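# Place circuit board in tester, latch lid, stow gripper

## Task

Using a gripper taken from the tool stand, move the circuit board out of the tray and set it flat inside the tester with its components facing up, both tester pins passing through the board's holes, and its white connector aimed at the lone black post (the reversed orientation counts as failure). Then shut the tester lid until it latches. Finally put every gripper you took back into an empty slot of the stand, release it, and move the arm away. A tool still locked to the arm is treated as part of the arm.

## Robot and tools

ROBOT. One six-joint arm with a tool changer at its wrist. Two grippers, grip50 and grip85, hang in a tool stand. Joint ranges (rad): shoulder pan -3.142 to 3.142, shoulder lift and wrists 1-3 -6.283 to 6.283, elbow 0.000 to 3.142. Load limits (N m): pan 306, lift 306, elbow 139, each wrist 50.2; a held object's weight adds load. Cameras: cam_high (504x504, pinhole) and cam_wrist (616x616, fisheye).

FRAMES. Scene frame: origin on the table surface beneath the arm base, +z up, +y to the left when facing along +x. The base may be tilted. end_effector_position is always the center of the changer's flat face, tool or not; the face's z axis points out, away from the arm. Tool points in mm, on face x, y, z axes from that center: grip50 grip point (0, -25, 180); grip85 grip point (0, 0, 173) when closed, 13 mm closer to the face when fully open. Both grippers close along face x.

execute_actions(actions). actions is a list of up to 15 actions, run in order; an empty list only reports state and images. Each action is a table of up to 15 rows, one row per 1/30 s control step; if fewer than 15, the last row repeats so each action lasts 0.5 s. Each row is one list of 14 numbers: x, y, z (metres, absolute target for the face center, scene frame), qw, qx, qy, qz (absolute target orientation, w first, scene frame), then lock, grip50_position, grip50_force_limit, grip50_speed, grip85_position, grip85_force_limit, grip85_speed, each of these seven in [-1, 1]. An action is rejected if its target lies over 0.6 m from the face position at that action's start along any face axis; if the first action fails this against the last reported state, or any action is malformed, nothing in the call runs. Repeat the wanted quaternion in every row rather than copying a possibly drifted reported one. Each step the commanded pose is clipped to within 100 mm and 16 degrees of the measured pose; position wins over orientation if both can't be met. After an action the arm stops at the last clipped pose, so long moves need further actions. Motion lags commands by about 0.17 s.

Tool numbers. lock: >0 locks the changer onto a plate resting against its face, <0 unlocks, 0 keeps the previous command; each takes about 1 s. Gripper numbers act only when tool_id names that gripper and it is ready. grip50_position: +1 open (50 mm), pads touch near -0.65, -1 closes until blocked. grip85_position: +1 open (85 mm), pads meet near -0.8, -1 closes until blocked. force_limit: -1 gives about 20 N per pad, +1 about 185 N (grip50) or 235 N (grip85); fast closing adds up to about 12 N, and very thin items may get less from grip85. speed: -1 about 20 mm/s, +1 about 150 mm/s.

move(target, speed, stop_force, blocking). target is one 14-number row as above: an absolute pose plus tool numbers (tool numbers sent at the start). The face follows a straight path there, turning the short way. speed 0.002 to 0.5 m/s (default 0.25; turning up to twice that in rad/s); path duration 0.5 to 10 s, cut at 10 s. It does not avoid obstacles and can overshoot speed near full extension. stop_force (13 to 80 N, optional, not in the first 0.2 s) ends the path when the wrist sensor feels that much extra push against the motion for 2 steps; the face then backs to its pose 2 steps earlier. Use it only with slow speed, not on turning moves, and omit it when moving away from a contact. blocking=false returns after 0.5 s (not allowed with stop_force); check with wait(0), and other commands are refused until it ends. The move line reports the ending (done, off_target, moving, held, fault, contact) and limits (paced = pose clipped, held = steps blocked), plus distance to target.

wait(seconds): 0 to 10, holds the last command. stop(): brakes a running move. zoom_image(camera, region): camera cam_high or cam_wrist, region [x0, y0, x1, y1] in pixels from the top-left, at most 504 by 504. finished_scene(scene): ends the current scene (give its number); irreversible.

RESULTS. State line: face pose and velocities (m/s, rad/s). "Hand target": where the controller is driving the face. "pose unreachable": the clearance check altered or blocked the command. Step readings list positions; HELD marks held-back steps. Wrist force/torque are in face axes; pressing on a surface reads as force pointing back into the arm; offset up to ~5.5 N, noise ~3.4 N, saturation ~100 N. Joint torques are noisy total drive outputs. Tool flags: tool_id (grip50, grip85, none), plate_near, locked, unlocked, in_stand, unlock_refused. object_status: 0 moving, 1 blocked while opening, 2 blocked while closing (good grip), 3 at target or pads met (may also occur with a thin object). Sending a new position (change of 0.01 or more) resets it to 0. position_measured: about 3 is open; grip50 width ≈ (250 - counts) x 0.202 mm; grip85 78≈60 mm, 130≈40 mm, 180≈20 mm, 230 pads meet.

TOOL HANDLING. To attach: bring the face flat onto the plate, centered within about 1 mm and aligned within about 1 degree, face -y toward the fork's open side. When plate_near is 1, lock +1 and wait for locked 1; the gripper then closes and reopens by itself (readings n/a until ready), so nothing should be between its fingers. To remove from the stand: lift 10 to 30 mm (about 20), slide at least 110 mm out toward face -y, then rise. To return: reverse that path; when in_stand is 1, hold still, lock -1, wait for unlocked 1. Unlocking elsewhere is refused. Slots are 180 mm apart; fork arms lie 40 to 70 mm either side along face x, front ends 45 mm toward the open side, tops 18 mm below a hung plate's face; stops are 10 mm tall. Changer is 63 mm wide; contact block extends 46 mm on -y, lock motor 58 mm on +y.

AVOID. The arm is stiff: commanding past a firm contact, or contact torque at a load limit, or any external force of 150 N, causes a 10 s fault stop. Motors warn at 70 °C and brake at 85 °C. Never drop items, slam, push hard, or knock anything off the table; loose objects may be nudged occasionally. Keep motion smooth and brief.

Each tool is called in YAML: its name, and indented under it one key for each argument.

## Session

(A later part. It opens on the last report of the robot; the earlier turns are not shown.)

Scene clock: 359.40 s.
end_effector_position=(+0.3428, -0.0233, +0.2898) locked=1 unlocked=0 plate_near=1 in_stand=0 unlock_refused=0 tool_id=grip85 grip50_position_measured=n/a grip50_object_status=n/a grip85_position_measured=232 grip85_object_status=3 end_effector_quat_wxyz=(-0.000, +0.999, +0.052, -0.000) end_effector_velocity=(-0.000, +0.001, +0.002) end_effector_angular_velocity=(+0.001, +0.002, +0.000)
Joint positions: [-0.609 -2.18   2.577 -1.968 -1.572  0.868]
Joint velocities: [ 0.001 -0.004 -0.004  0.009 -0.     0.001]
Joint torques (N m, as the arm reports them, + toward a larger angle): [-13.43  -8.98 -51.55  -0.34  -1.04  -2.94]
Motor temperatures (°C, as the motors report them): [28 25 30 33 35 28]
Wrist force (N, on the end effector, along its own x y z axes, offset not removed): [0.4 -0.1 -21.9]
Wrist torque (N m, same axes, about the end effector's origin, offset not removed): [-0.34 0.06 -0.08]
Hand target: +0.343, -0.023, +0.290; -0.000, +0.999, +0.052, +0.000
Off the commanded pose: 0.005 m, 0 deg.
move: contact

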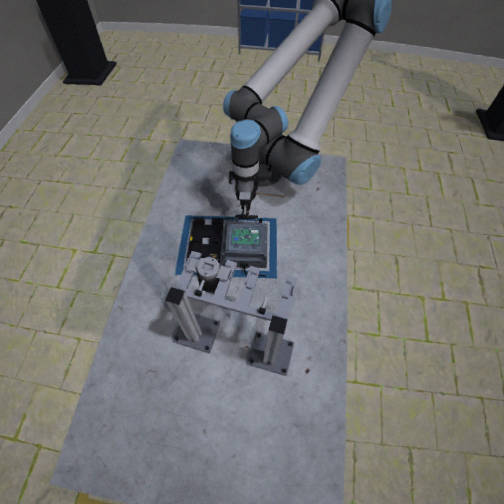

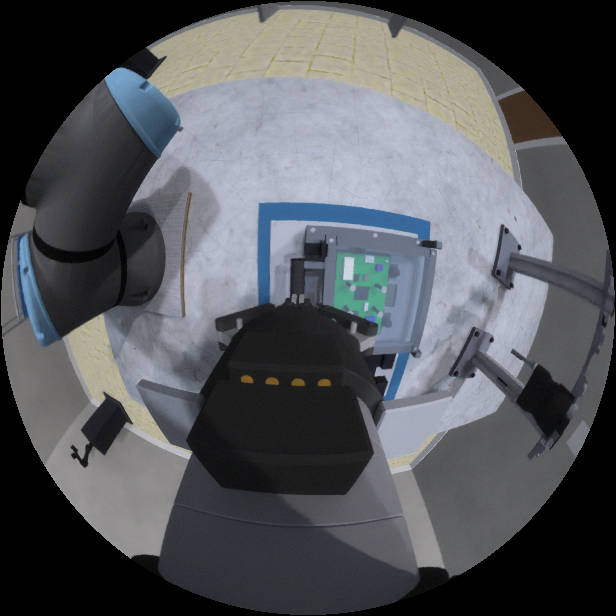

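move:
  target: [0.36,-0.02,0.34,0,0.9986,0.0523,0,0,1,0,0,1,0,0.5]
  speed: 0.2

move:
  target: [0.6408,0.1282,0.381,0,0.7570,0.6534,0,0,1,0,0,1,0,0.5]
  speed: 0.4

move:
  target: [0.7595,0.1109,0.381,0,0.7570,0.6534,0,0,1,0,0,1,0,0.5]
  speed: 0.12

move:
  target: [0.7595,0.1109,0.3615,0,0.7570,0.6534,0,0,1,0,0,1,0,0.5]
  speed: 0.015
  stop_force: 25

Scene clock: 367.20 s.
end_effector_position=(+0.3600, -0.0201, +0.3399) locked=1 unlocked=0 plate_near=1 in_stand=0 unlock_refused=0 tool_id=grip85 grip50_position_measured=n/a grip50_object_status=n/a grip85_position_measured=3 grip85_object_status=3 end_effector_quat_wxyz=(+0.000, +0.999, +0.052, +0.000) end_effector_velocity=(+0.000, +0.000, +0.001) end_effector_angular_velocity=(-0.000, +0.000, +0.004)
Joint positions: [-0.569 -2.177  2.482 -1.876 -1.572  0.908]
Joint velocities: [ 0.001 -0.    -0.001  0.001 -0.    -0.003]
Joint torques (N m, as the arm reports them, + toward a larger angle): [ 10.22  16.84 -65.68  -3.77  -2.52   3.9 ]
Motor temperatures (°C, as the motors report them): [28 25 30 33 35 28]
Wrist force (N, on the end effector, along its own x y z axes, offset not removed): [0.1 -4.5 -1.0]
Wrist torque (N m, same axes, about the end effector's origin, offset not removed): [-0.30 -0.23 -0.13]
Hand target: +0.360, -0.020, +0.340; +0.000, +0.999, +0.052, -0.000
Off the commanded pose: 0.000 m, 0 deg.
move: done

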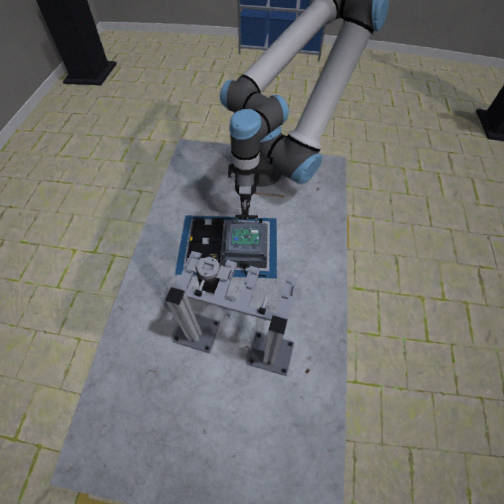

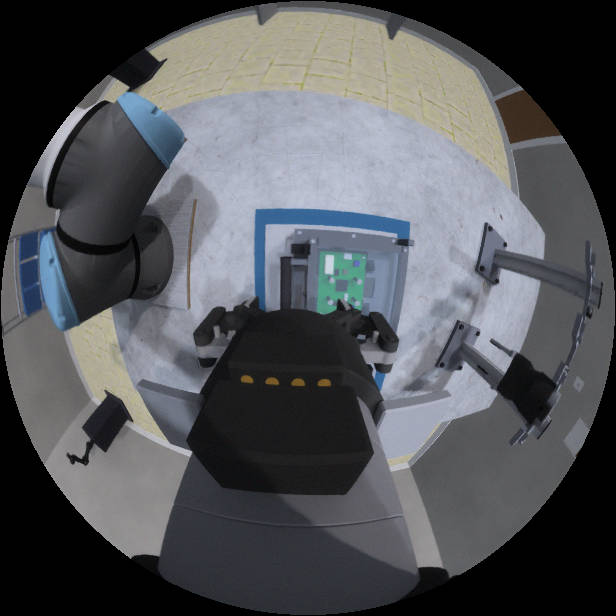

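Scene clock: 369.53 s.
end_effector_position=(+0.6404, +0.1275, +0.3812) locked=1 unlocked=0 plate_near=1 in_stand=0 unlock_refused=0 tool_id=grip85 grip50_position_measured=n/a grip50_object_status=n/a grip85_position_measured=3 grip85_object_status=3 end_effector_quat_wxyz=(+0.000, +0.757, +0.653, -0.000) end_effector_velocity=(+0.002, +0.002, +0.000) end_effector_angular_velocity=(+0.000, +0.001, +0.013)
Joint positions: [-0.083 -1.586  2.019 -2.004 -1.573  0.076]
Joint velocities: [ 0.003  0.005 -0.005  0.002  0.    -0.01 ]
Joint torques (N m, as the arm reports them, + toward a larger angle): [ 13.22 -43.6  -63.87  -3.22   1.28  -2.46]
Motor temperatures (°C, as the motors report them): [28 25 30 33 35 28]
Wrist force (N, on the end effector, along its own x y z axes, offset not removed): [1.0 -2.2 -2.0]
Wrist torque (N m, same axes, about the end effector's origin, offset not removed): [-0.10 -0.26 -0.19]
Hand target: +0.641, +0.128, +0.381; +0.000, +0.757, +0.653, -0.000
Off the commanded pose: 0.001 m, 0 deg.
move: done

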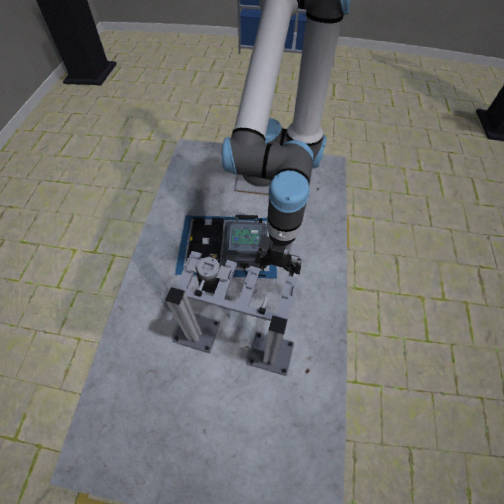

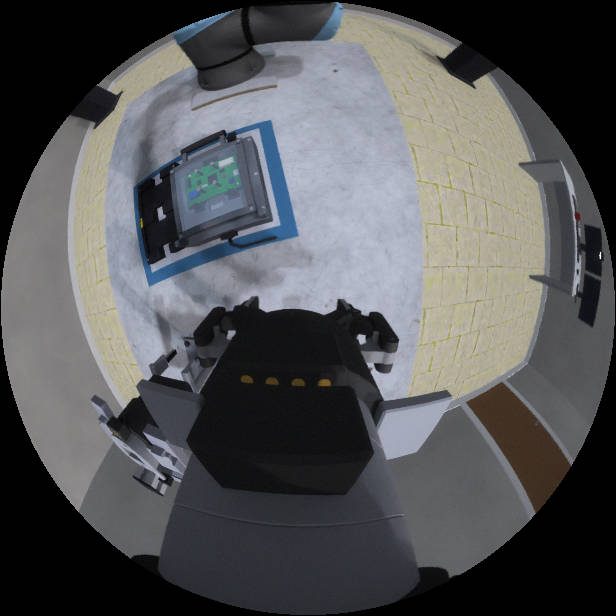

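Scene clock: 371.10 s.
end_effector_position=(+0.7592, +0.1109, +0.3811) locked=1 unlocked=0 plate_near=1 in_stand=0 unlock_refused=0 tool_id=grip85 grip50_position_measured=n/a grip50_object_status=n/a grip85_position_measured=3 grip85_object_status=3 end_effector_quat_wxyz=(-0.000, +0.757, +0.653, +0.000) end_effector_velocity=(+0.002, -0.000, -0.000) end_effector_angular_velocity=(+0.000, +0.001, +0.002)
Joint positions: [-0.094 -1.399  1.815 -1.987 -1.572  0.063]
Joint velocities: [ 0.     0.004 -0.004  0.001  0.    -0.001]
Joint torques (N m, as the arm reports them, + toward a larger angle): [-10.71 -65.73 -62.81  -3.14   1.63  -3.2 ]
Motor temperatures (°C, as the motors report them): [28 25 30 33 35 28]
Wrist force (N, on the end effector, along its own x y z axes, offset not removed): [1.2 -2.1 -1.9]
Wrist torque (N m, same axes, about the end effector's origin, offset not removed): [-0.09 -0.39 -0.19]
Hand target: +0.759, +0.111, +0.381; -0.000, +0.757, +0.653, +0.000
Off the commanded pose: 0.000 m, 0 deg.
move: done

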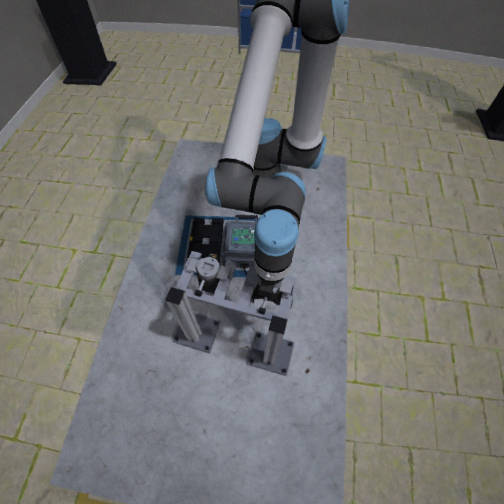

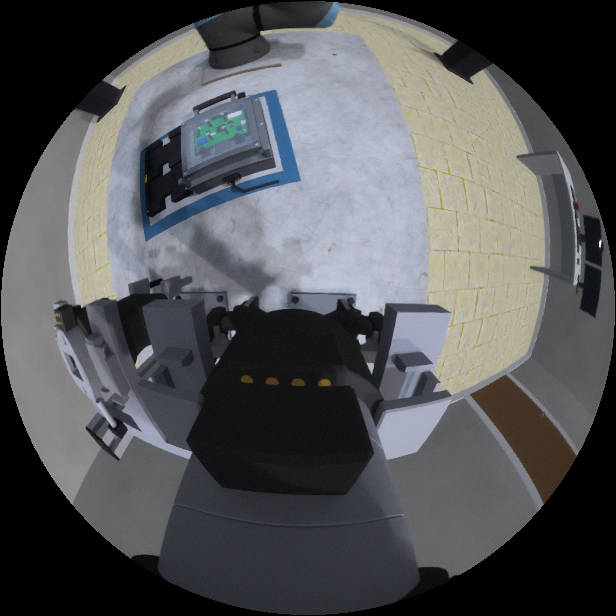

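Scene clock: 372.67 s.
end_effector_position=(+0.7595, +0.1109, +0.3619) locked=1 unlocked=0 plate_near=1 in_stand=1 unlock_refused=0 tool_id=grip85 grip50_position_measured=n/a grip50_object_status=n/a grip85_position_measured=3 grip85_object_status=3 end_effector_quat_wxyz=(+0.000, +0.757, +0.653, +0.000) end_effector_velocity=(-0.000, -0.001, -0.002) end_effector_angular_velocity=(-0.000, -0.001, -0.002)
Joint positions: [-0.094 -1.385  1.835 -2.021 -1.572  0.063]
Joint velocities: [-0.001  0.001  0.003 -0.005  0.     0.001]
Joint torques (N m, as the arm reports them, + toward a larger angle): [  2.73 -63.07 -34.49  -6.08   0.32   0.81]
Motor temperatures (°C, as the motors report them): [28 25 30 33 35 28]
Wrist force (N, on the end effector, along its own x y z axes, offset not removed): [2.4 18.6 -4.7]
Wrist torque (N m, same axes, about the end effector's origin, offset not removed): [-0.29 -0.68 -1.26]
Hand target: +0.759, +0.111, +0.362; -0.000, +0.757, +0.653, -0.000
Off the commanded pose: 0.000 m, 0 deg.
move: done

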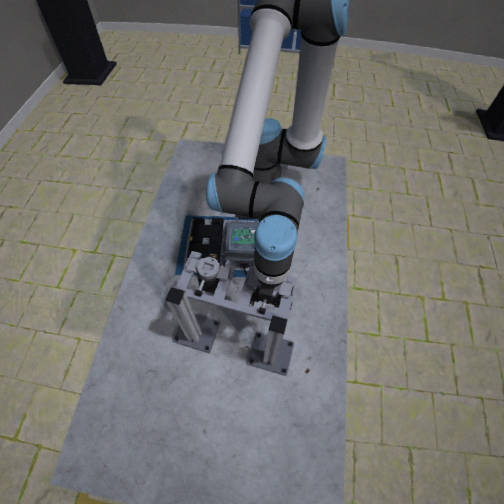

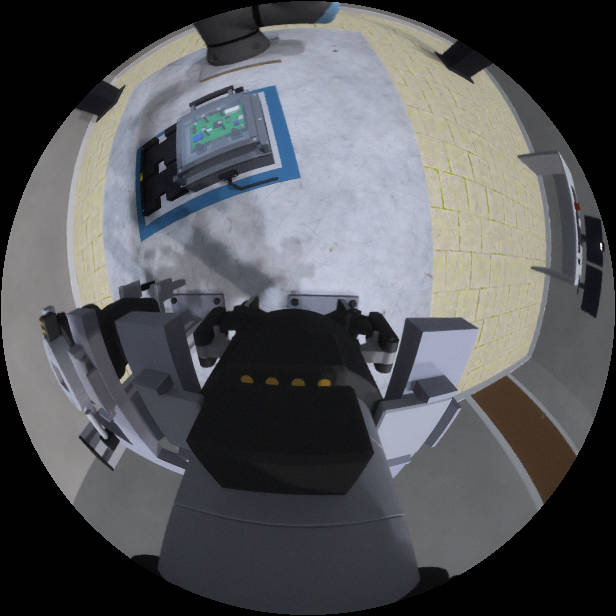

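execute_actions:
  actions:
    - [[0.7598,0.1109,0.361,0,0.7560,0.6546,0,0,1,0,0,1,0,0]]
    - [[0.7598,0.1109,0.361,0,0.7560,0.6546,0,-1,1,0,0,1,0,0]]
    - [[0.7598,0.1109,0.361,0,0.7560,0.6546,0,-1,1,0,0,1,0,0]]
    - [[0.7598,0.1109,0.361,0,0.7560,0.6546,0,-1,1,0,0,1,0,0]]

Scene clock: 378.77 s.
end_effector_position=(+0.7598, +0.1109, +0.3610) locked=0 unlocked=1 plate_near=1 in_stand=1 unlock_refused=0 tool_id=none grip50_position_measured=n/a grip50_object_status=n/a grip85_position_measured=n/a grip85_object_status=n/a end_effector_quat_wxyz=(-0.000, +0.756, +0.655, -0.000) end_effector_velocity=(-0.000, -0.000, -0.000) end_effector_angular_velocity=(+0.000, -0.000, +0.002)
Joint positions: [-0.094 -1.384  1.835 -2.022 -1.572  0.06 ]
Joint velocities: [-0.    -0.     0.    -0.     0.    -0.002]
Joint torques (N m, as the arm reports them, + toward a larger angle): [ -8.35 -67.77 -55.57  -9.68  -0.28  -3.06]
Motor temperatures (°C, as the motors report them): [28 25 30 33 35 28]
Wrist force (N, on the end effector, along its own x y z axes, offset not removed): [1.0 -5.5 0.1]
Wrist torque (N m, same axes, about the end effector's origin, offset not removed): [-0.20 -0.34 -0.11]
Hand target: +0.760, +0.111, +0.361; -0.000, +0.756, +0.655, -0.000
Off the commanded pose: 0.000 m, 0 deg.
Step readings (end_effector_position; steps 1 to 15: 1st action; 16 to 30: 2nd action; 31 to 45: 3rd action; 46 to 60: 4th action):
0: (+0.7595, +0.1109, +0.3615)
1: (+0.7595, +0.1109, +0.3615)
2: (+0.7595, +0.1109, +0.3614)
4: (+0.7596, +0.1109, +0.3612)
8: (+0.7597, +0.1109, +0.3610)
15: (+0.7597, +0.1109, +0.3609)
16: (+0.7597, +0.1109, +0.3609)
17: (+0.7597, +0.1109, +0.3609)
19: (+0.7597, +0.1109, +0.3609)
23: (+0.7598, +0.1109, +0.3609)
30: (+0.7598, +0.1109, +0.3610)
31: (+0.7598, +0.1109, +0.3610)
32: (+0.7598, +0.1109, +0.3610)
34: (+0.7598, +0.1109, +0.3610)
38: (+0.7598, +0.1109, +0.3610)
45: (+0.7598, +0.1109, +0.3610)
46: (+0.7598, +0.1109, +0.3610)
47: (+0.7598, +0.1109, +0.3610)
49: (+0.7598, +0.1109, +0.3610)
53: (+0.7598, +0.1109, +0.3610)
60: end_effector_position above

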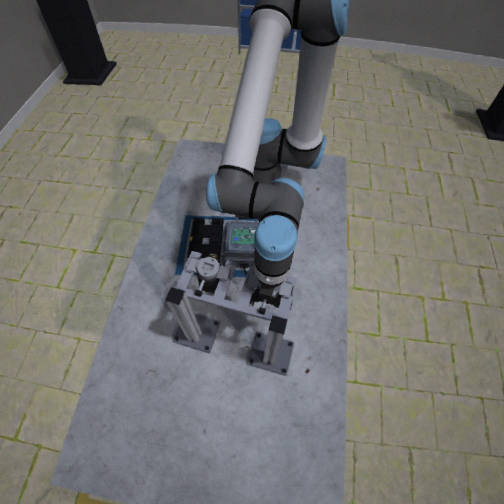

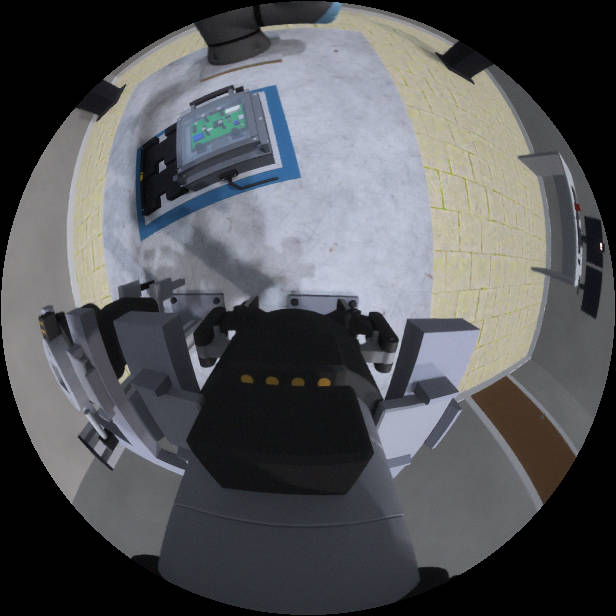

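move:
  target: [0.7598,0.1109,0.56,0,0.7560,0.6546,0,0,1,0,0,1,0,0]
  speed: 0.2

Scene clock: 382.27 s.
end_effector_position=(+0.7598, +0.1109, +0.5597) locked=0 unlocked=1 plate_near=0 in_stand=0 unlock_refused=0 tool_id=none grip50_position_measured=n/a grip50_object_status=n/a grip85_position_measured=n/a grip85_object_status=n/a end_effector_quat_wxyz=(+0.000, +0.756, +0.655, +0.000) end_effector_velocity=(-0.000, +0.000, +0.003) end_effector_angular_velocity=(+0.000, -0.001, +0.001)
Joint positions: [-0.093 -1.473  1.576 -1.673 -1.572  0.061]
Joint velocities: [ 0.    -0.001 -0.004  0.005  0.    -0.   ]
Joint torques (N m, as the arm reports them, + toward a larger angle): [ 10.96 -74.63 -58.93  -1.59  -1.4    3.93]
Motor temperatures (°C, as the motors report them): [28 25 30 33 35 28]
Wrist force (N, on the end effector, along its own x y z axes, offset not removed): [0.8 -1.1 -1.8]
Wrist torque (N m, same axes, about the end effector's origin, offset not removed): [-0.13 -0.30 -0.25]
Hand target: +0.760, +0.111, +0.560; +0.000, +0.756, +0.655, +0.000
Off the commanded pose: 0.000 m, 0 deg.
move: done

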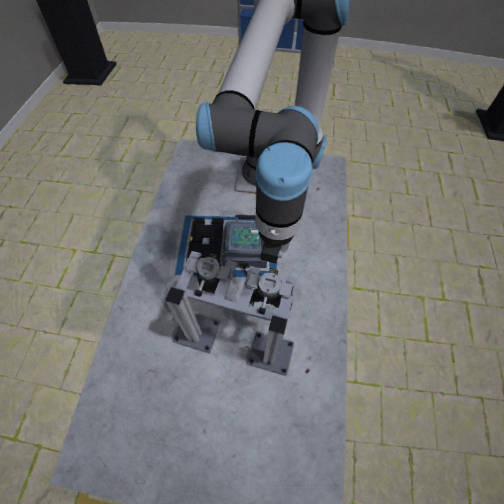

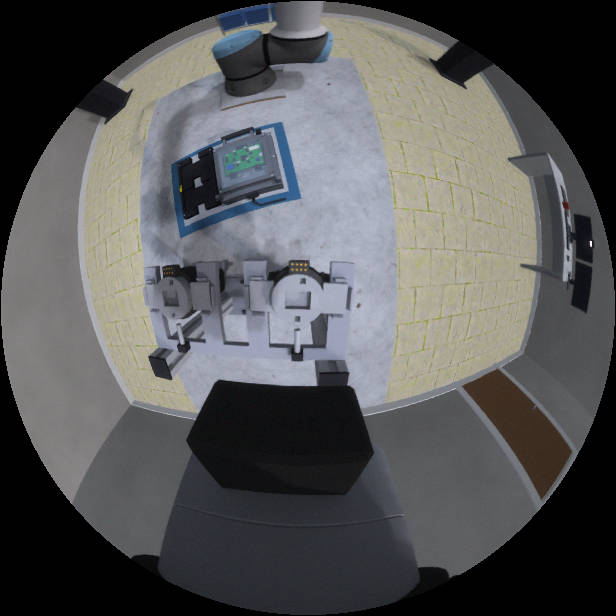

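zoom_image:
  camera: "cam_wrist"
  region: [230, 240, 370, 360]

finished_scene:
  scene: 1

Region (230, 240, 370, 360) of cam_wrist's 616x616 image, scaled by 3.600, with more detail than that image has; it fills the top 432 rows of this view, and the rest is white.

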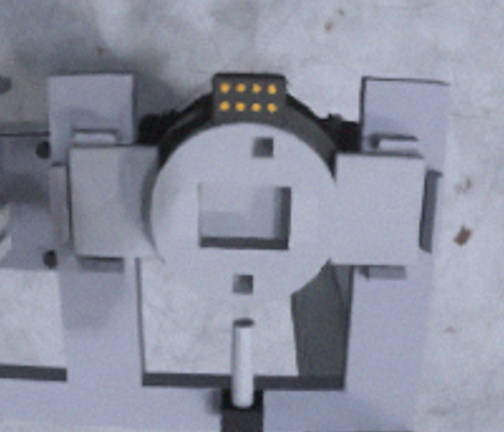

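The scene is finished: the task was done.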